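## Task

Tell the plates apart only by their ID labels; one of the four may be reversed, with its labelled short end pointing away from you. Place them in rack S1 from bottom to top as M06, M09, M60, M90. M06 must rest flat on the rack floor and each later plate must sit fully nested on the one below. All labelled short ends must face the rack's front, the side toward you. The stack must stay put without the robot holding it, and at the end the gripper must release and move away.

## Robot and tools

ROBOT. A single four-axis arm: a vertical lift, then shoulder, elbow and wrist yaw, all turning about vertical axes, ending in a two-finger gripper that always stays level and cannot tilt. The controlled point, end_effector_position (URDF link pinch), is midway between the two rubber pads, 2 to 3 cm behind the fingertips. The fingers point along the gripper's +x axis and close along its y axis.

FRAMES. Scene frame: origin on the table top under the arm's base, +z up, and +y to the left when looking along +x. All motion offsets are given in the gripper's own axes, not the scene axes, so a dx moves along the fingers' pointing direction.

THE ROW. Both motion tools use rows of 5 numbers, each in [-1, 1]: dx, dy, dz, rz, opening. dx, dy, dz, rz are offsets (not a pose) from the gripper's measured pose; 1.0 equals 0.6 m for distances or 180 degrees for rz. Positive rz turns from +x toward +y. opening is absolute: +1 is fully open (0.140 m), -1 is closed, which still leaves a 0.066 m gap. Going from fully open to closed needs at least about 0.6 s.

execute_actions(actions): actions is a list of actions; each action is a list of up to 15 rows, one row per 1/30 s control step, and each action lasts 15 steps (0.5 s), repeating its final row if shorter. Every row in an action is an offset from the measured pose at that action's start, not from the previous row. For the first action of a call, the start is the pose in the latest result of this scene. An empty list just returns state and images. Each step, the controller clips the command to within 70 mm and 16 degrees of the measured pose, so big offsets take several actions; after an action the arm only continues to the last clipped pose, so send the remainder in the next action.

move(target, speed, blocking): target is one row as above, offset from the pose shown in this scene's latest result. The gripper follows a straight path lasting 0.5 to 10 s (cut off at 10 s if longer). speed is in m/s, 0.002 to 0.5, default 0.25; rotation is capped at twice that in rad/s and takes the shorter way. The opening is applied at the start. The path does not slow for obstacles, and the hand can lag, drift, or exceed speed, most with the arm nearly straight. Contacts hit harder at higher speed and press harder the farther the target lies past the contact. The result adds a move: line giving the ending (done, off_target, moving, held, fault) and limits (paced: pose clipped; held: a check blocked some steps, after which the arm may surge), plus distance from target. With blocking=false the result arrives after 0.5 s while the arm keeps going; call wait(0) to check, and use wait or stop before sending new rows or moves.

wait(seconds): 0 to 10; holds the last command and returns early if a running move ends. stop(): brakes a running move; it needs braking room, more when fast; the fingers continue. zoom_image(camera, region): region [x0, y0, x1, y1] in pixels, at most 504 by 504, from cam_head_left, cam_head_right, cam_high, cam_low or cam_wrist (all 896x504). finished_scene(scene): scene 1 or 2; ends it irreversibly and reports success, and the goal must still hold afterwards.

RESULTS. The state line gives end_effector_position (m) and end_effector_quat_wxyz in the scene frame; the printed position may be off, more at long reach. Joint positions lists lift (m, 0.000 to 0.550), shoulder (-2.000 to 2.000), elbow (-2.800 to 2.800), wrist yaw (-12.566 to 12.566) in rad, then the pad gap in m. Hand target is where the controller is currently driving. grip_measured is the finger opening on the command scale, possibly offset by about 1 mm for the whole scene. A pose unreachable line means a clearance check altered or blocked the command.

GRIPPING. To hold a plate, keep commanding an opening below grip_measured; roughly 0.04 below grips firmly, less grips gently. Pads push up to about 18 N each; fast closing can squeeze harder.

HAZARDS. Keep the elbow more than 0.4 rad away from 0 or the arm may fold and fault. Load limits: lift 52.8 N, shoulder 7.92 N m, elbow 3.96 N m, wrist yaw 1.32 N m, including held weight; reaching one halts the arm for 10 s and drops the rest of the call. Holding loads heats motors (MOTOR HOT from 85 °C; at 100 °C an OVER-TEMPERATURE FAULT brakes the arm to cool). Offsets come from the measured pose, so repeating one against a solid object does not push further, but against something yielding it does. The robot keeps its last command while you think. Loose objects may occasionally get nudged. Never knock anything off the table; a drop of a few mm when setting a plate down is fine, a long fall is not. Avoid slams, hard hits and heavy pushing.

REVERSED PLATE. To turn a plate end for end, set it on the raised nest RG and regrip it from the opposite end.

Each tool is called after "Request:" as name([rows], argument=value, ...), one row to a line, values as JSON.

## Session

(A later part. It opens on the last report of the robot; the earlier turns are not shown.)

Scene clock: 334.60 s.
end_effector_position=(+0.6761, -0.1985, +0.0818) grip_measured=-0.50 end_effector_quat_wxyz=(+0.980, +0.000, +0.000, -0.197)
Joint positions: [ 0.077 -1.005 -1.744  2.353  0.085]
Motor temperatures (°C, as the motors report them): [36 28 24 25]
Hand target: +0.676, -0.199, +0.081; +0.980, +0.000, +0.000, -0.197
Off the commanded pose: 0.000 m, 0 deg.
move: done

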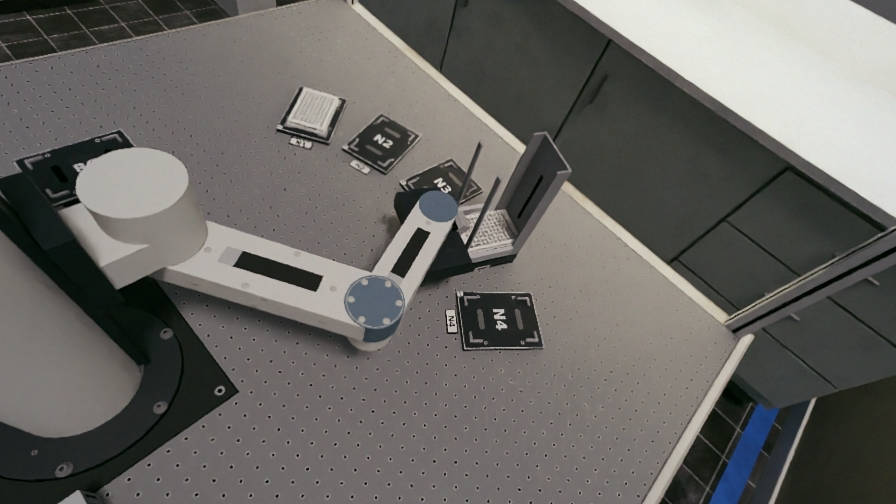

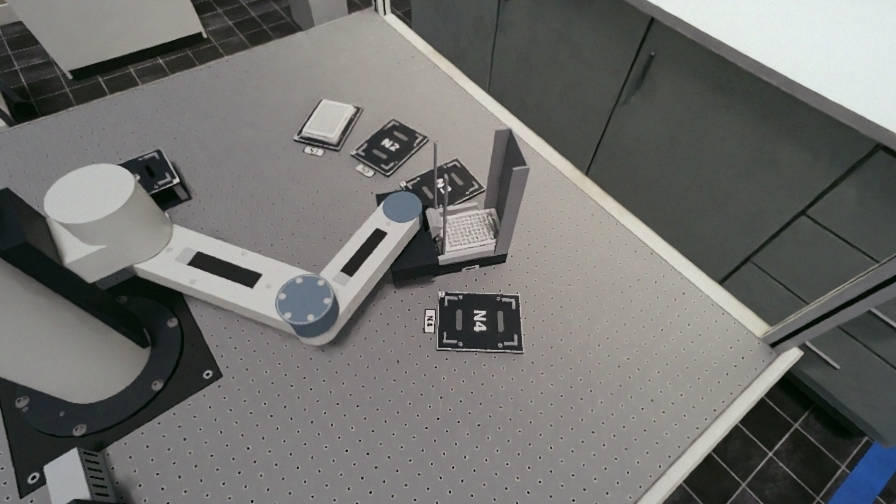

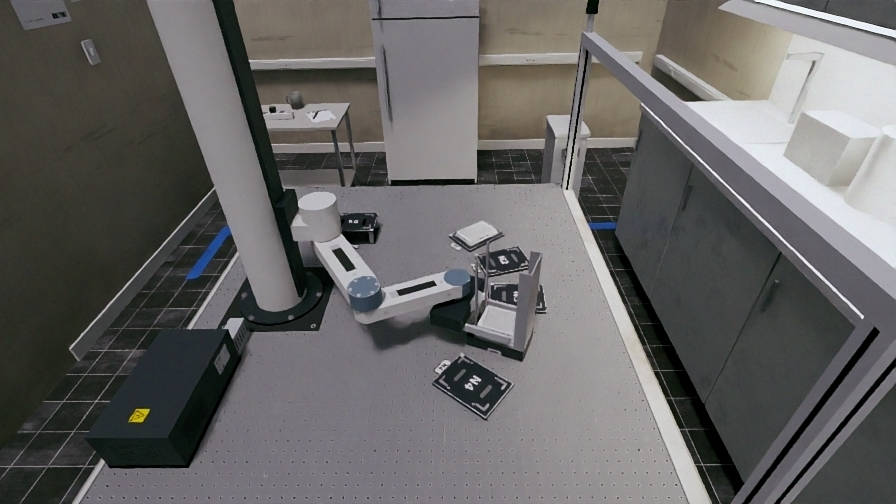

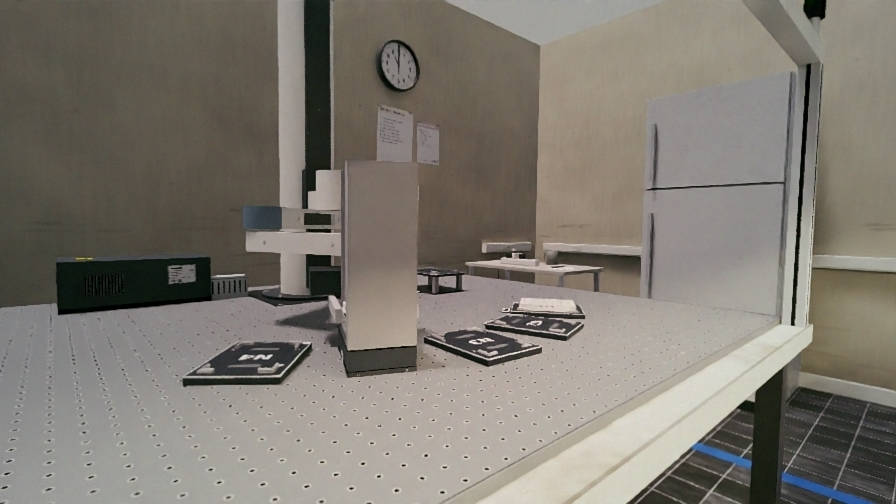

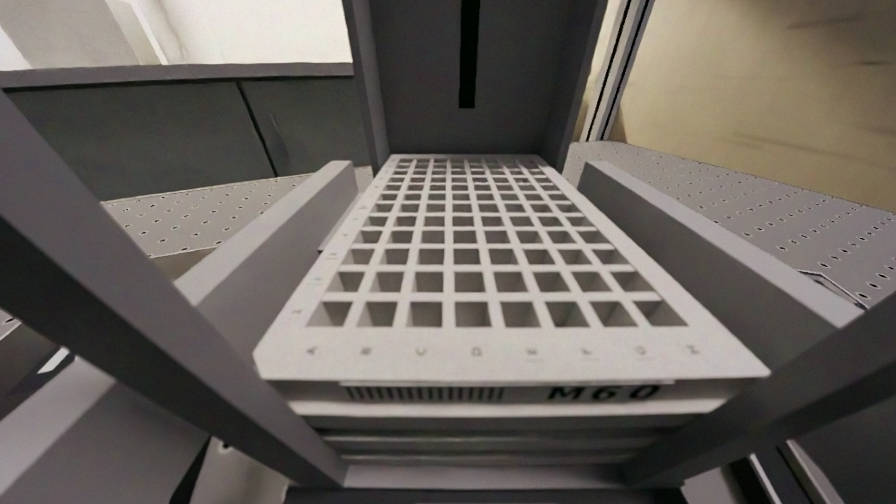

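Request:
execute_actions([
  [[0,0,0.001,0,0.3]],
])

Request:
move(target=[-0.2333,0,0,0,0.3], speed=0.35)

Request:
move(target=[-0.21,0.7007,-0.029,0.3234,0.0], speed=0.45)

Scene clock: 342.50 s.
end_effector_position=(+0.6761, -0.1985, +0.0824) grip_measured=+0.30 end_effector_quat_wxyz=(+0.980, +0.000, +0.000, -0.197)
Joint positions: [ 0.077 -1.005 -1.744  2.353  0.114]
Motor temperatures (°C, as the motors report them): [35 28 24 25]
Hand target: +0.676, -0.199, +0.082; +0.980, +0.000, +0.000, -0.197
Off the commanded pose: 0.000 m, 0 deg.

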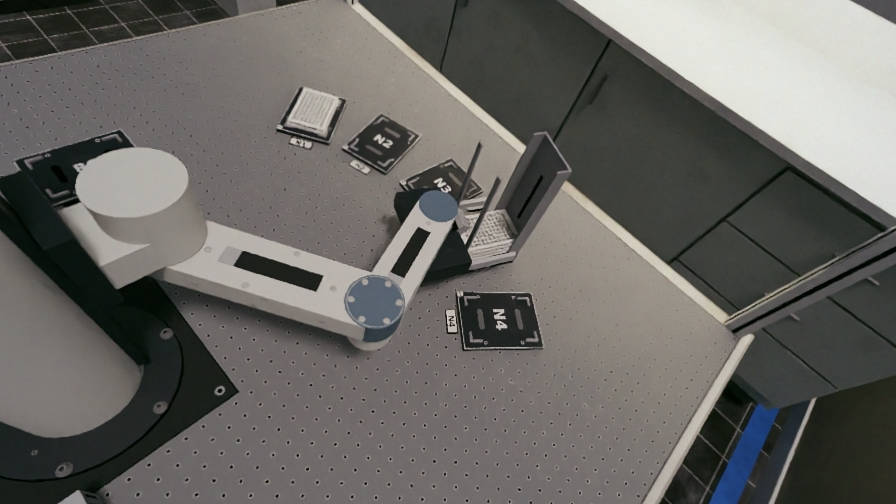

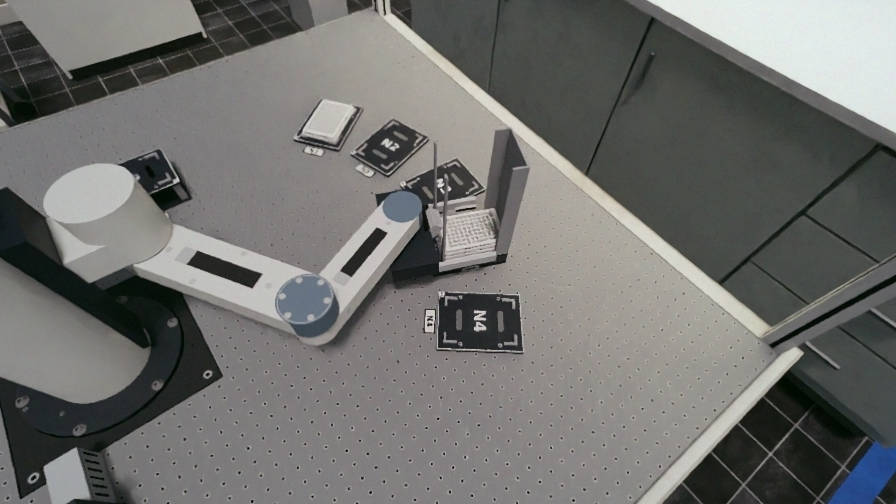

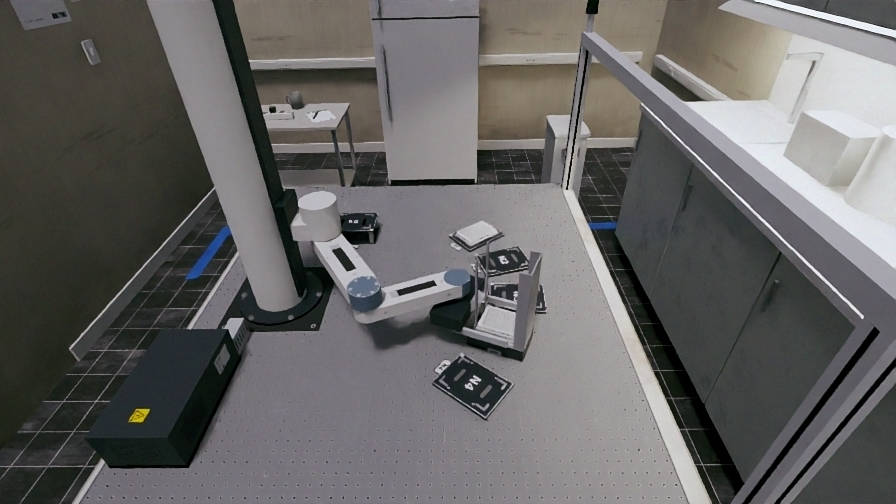

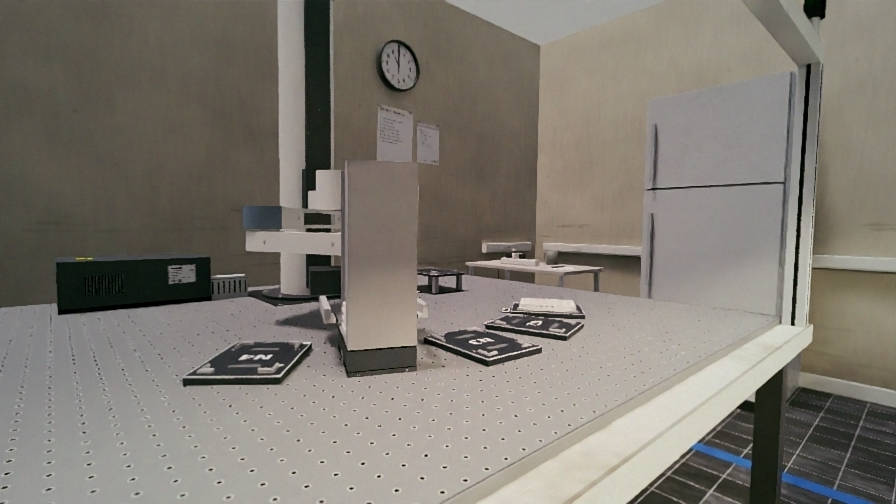

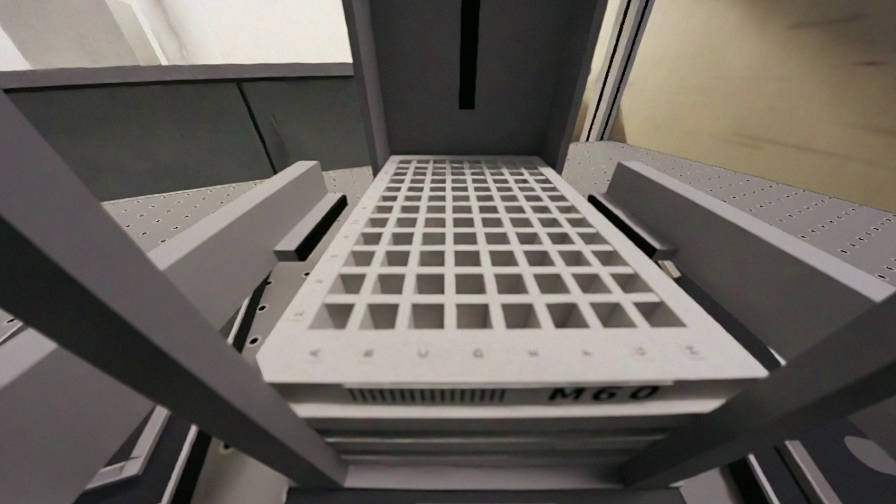

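Scene clock: 343.37 s.
end_effector_position=(+0.5470, -0.1443, +0.0824) grip_measured=+0.30 end_effector_quat_wxyz=(+0.981, +0.000, +0.000, -0.196)
Joint positions: [ 0.077 -1.276 -1.033  1.913  0.114]
Motor temperatures (°C, as the motors report them): [35 28 24 25]
Hand target: +0.547, -0.144, +0.082; +0.980, +0.000, +0.000, -0.197
Off the commanded pose: 0.000 m, 0 deg.
move: done

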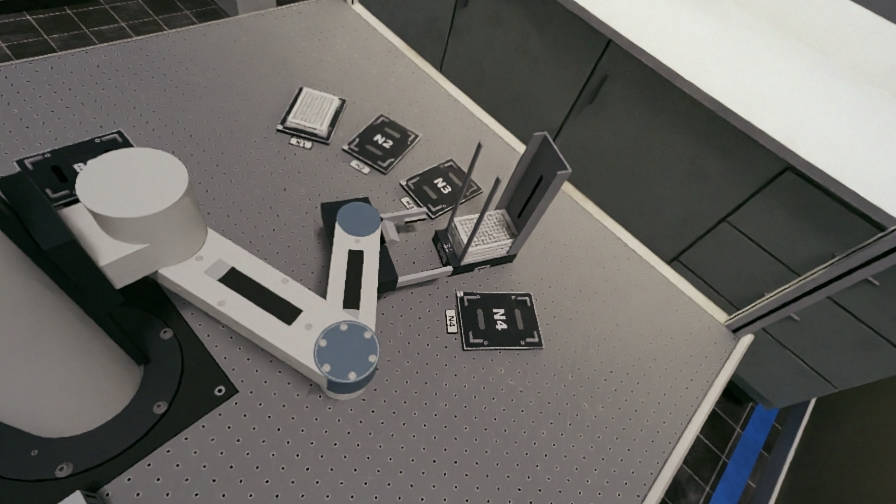

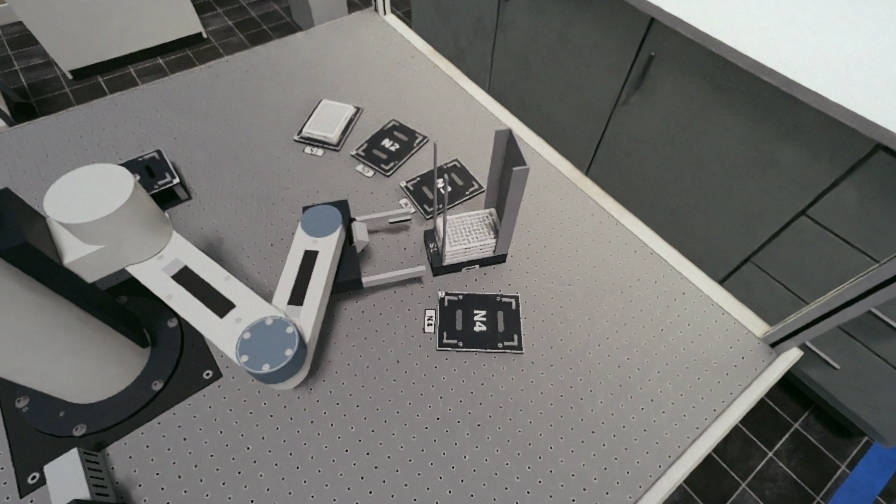

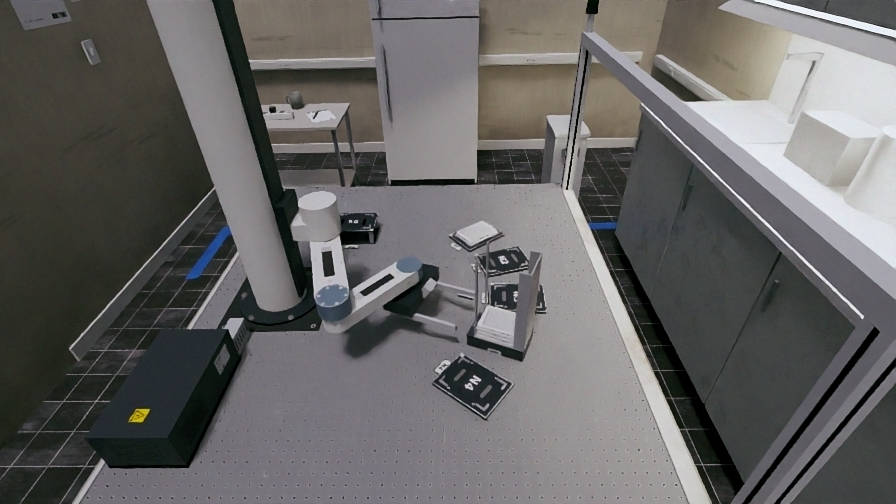

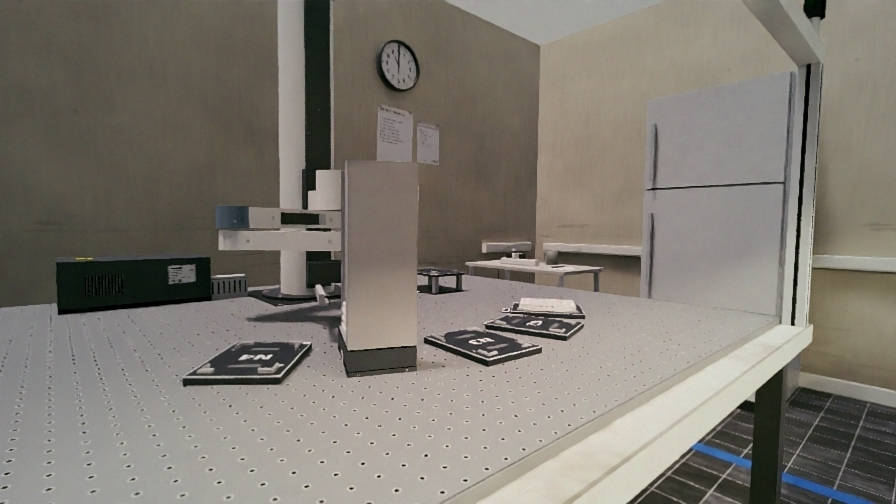

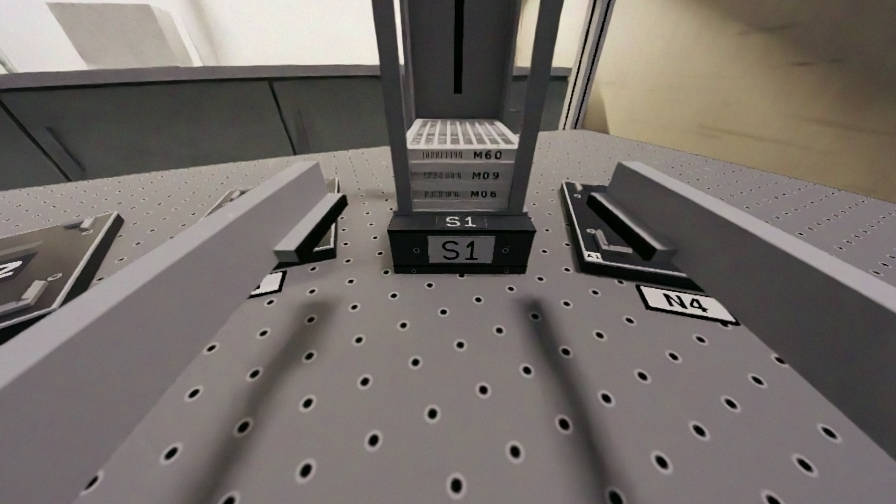

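Scene clock: 345.03 s.
end_effector_position=(+0.5931, +0.2920, +0.0651) grip_measured=+0.00 end_effector_quat_wxyz=(+0.952, +0.000, +0.000, +0.305)
Joint positions: [ 0.06  -0.1   -1.578  2.298  0.103]
Motor temperatures (°C, as the motors report them): [35 28 24 25]
Hand target: +0.593, +0.292, +0.065; +0.952, +0.000, +0.000, +0.305
Off the commanded pose: 0.000 m, 0 deg.
move: done

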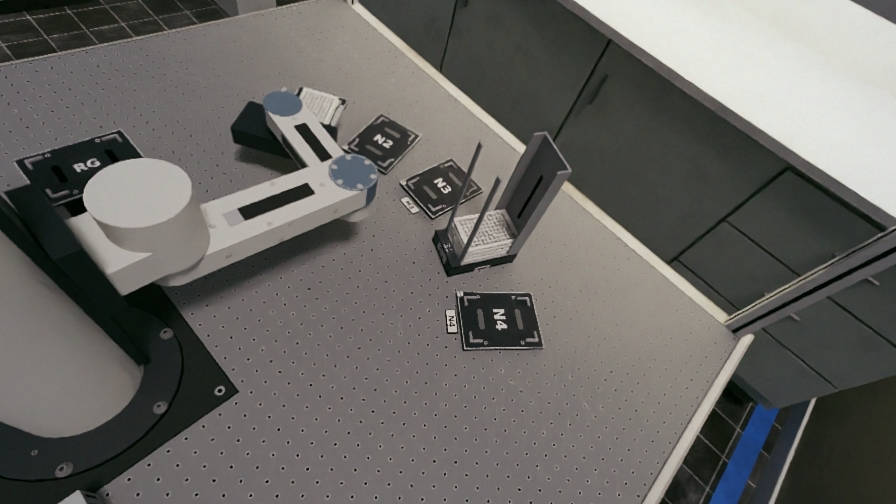

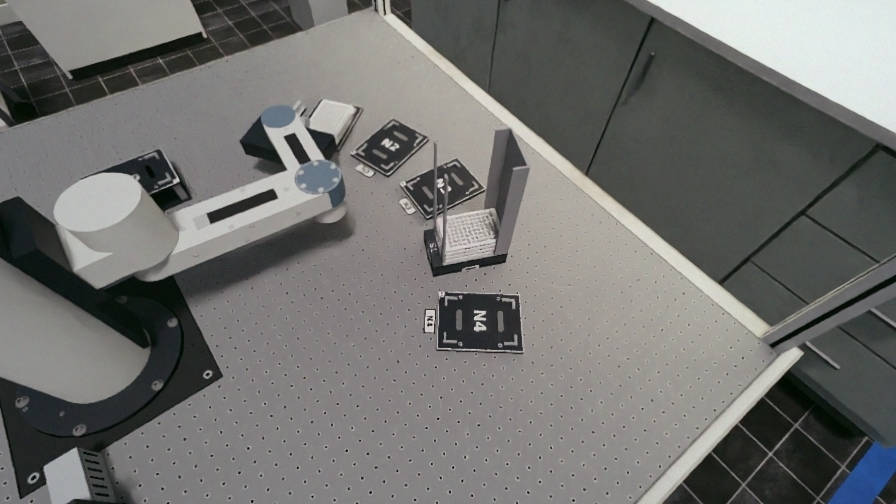

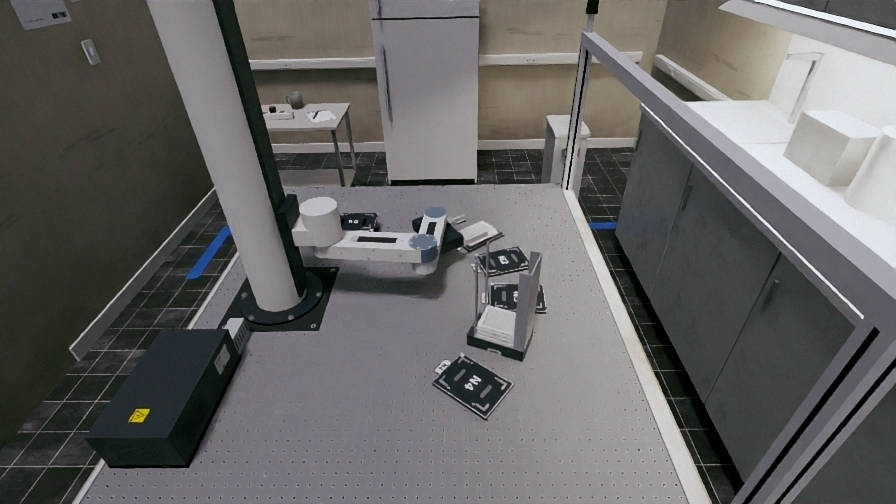

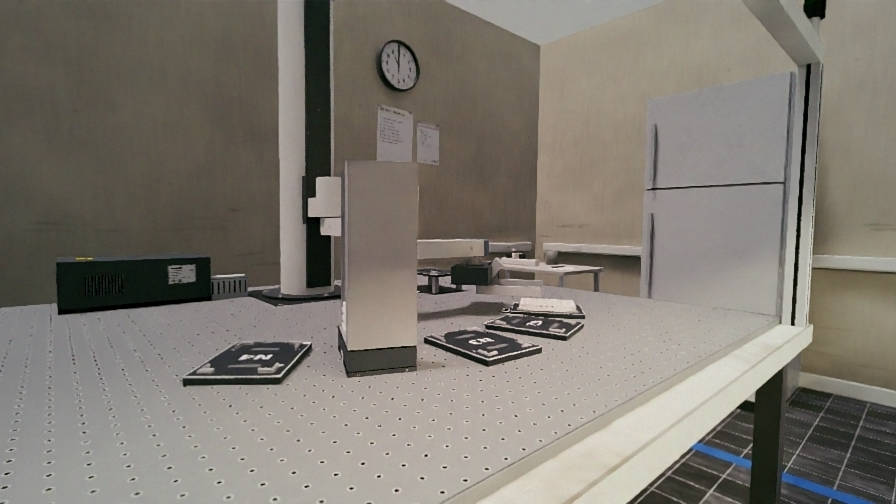

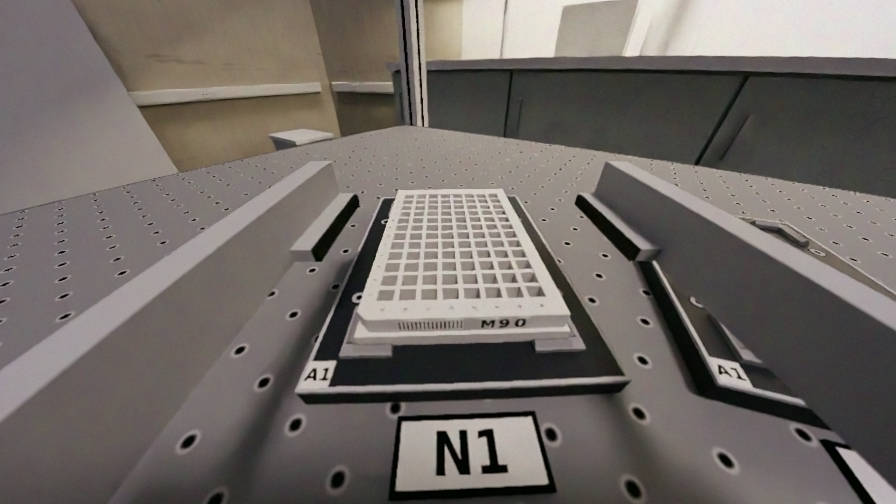

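Request:
move(target=[0.069,0.0085,-0.0302,0.0145,0.0], speed=0.15)

Scene clock: 350.10 s.
end_effector_position=(+0.6239, +0.3201, +0.0469) grip_measured=+0.00 end_effector_quat_wxyz=(+0.945, +0.000, +0.000, +0.327)
Joint positions: [ 0.042  0.004 -1.822  2.484  0.103]
Motor temperatures (°C, as the motors report them): [35 28 24 25]
Hand target: +0.624, +0.320, +0.047; +0.945, +0.000, +0.000, +0.327
Off the commanded pose: 0.000 m, 0 deg.
move: done

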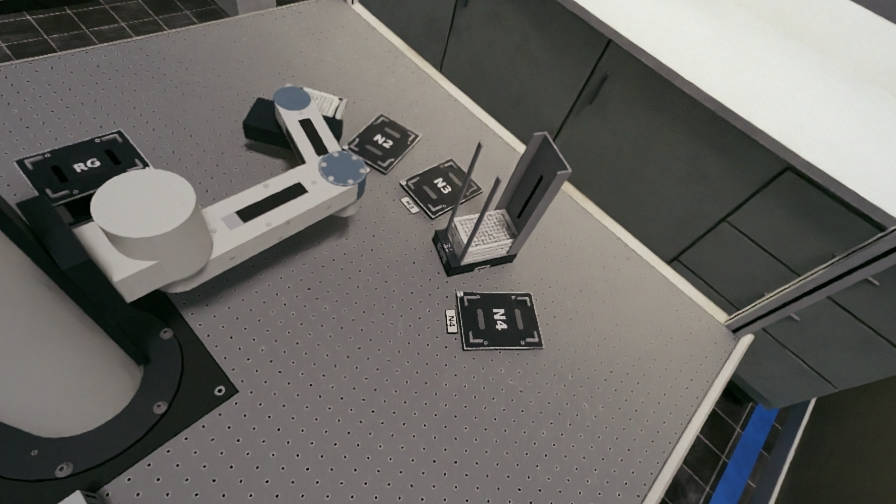

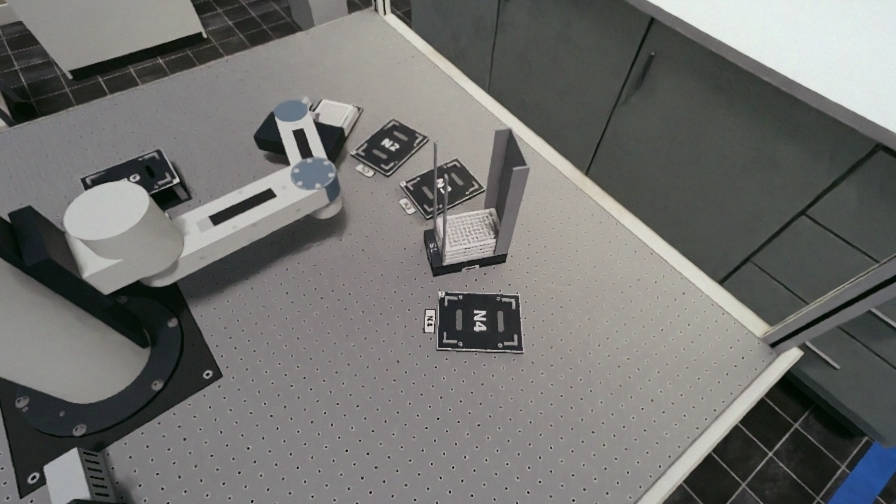

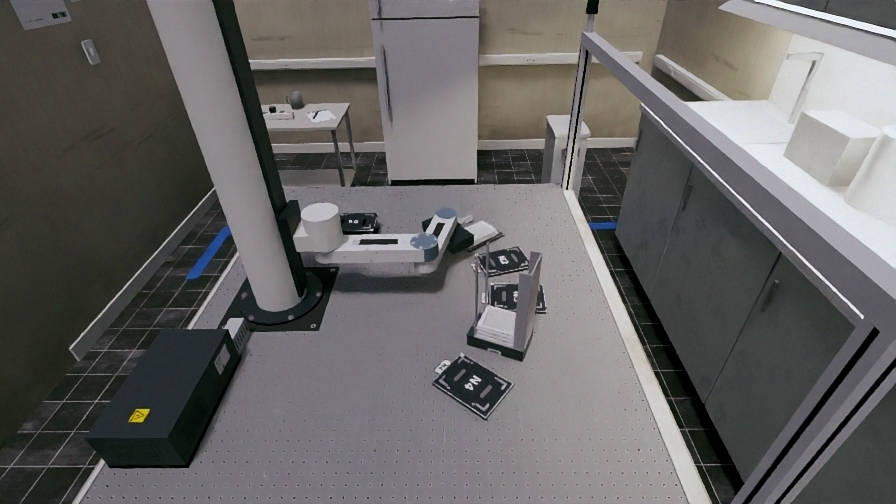

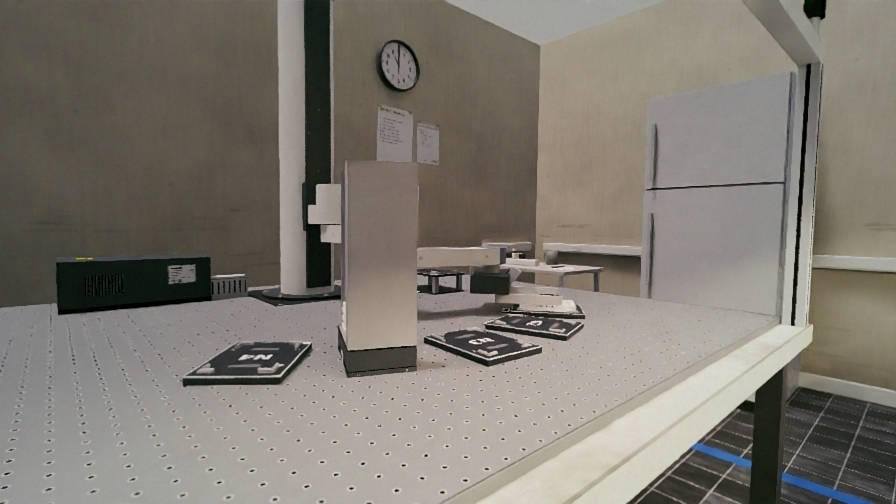

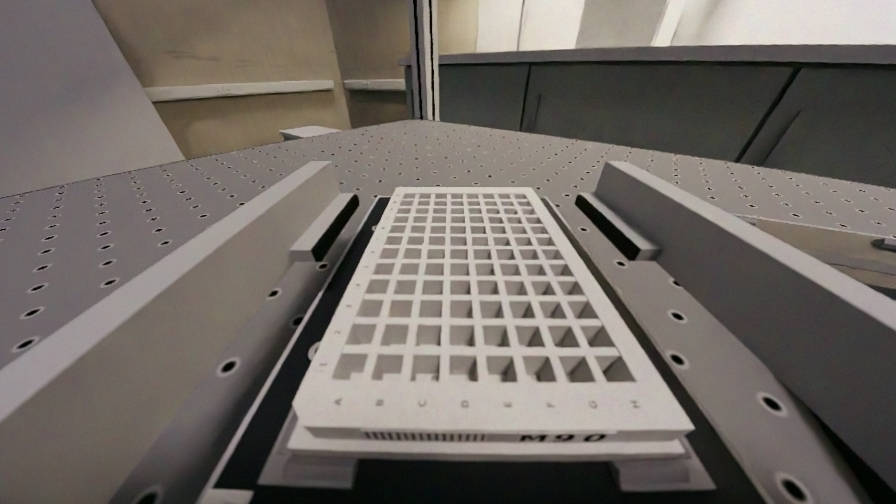

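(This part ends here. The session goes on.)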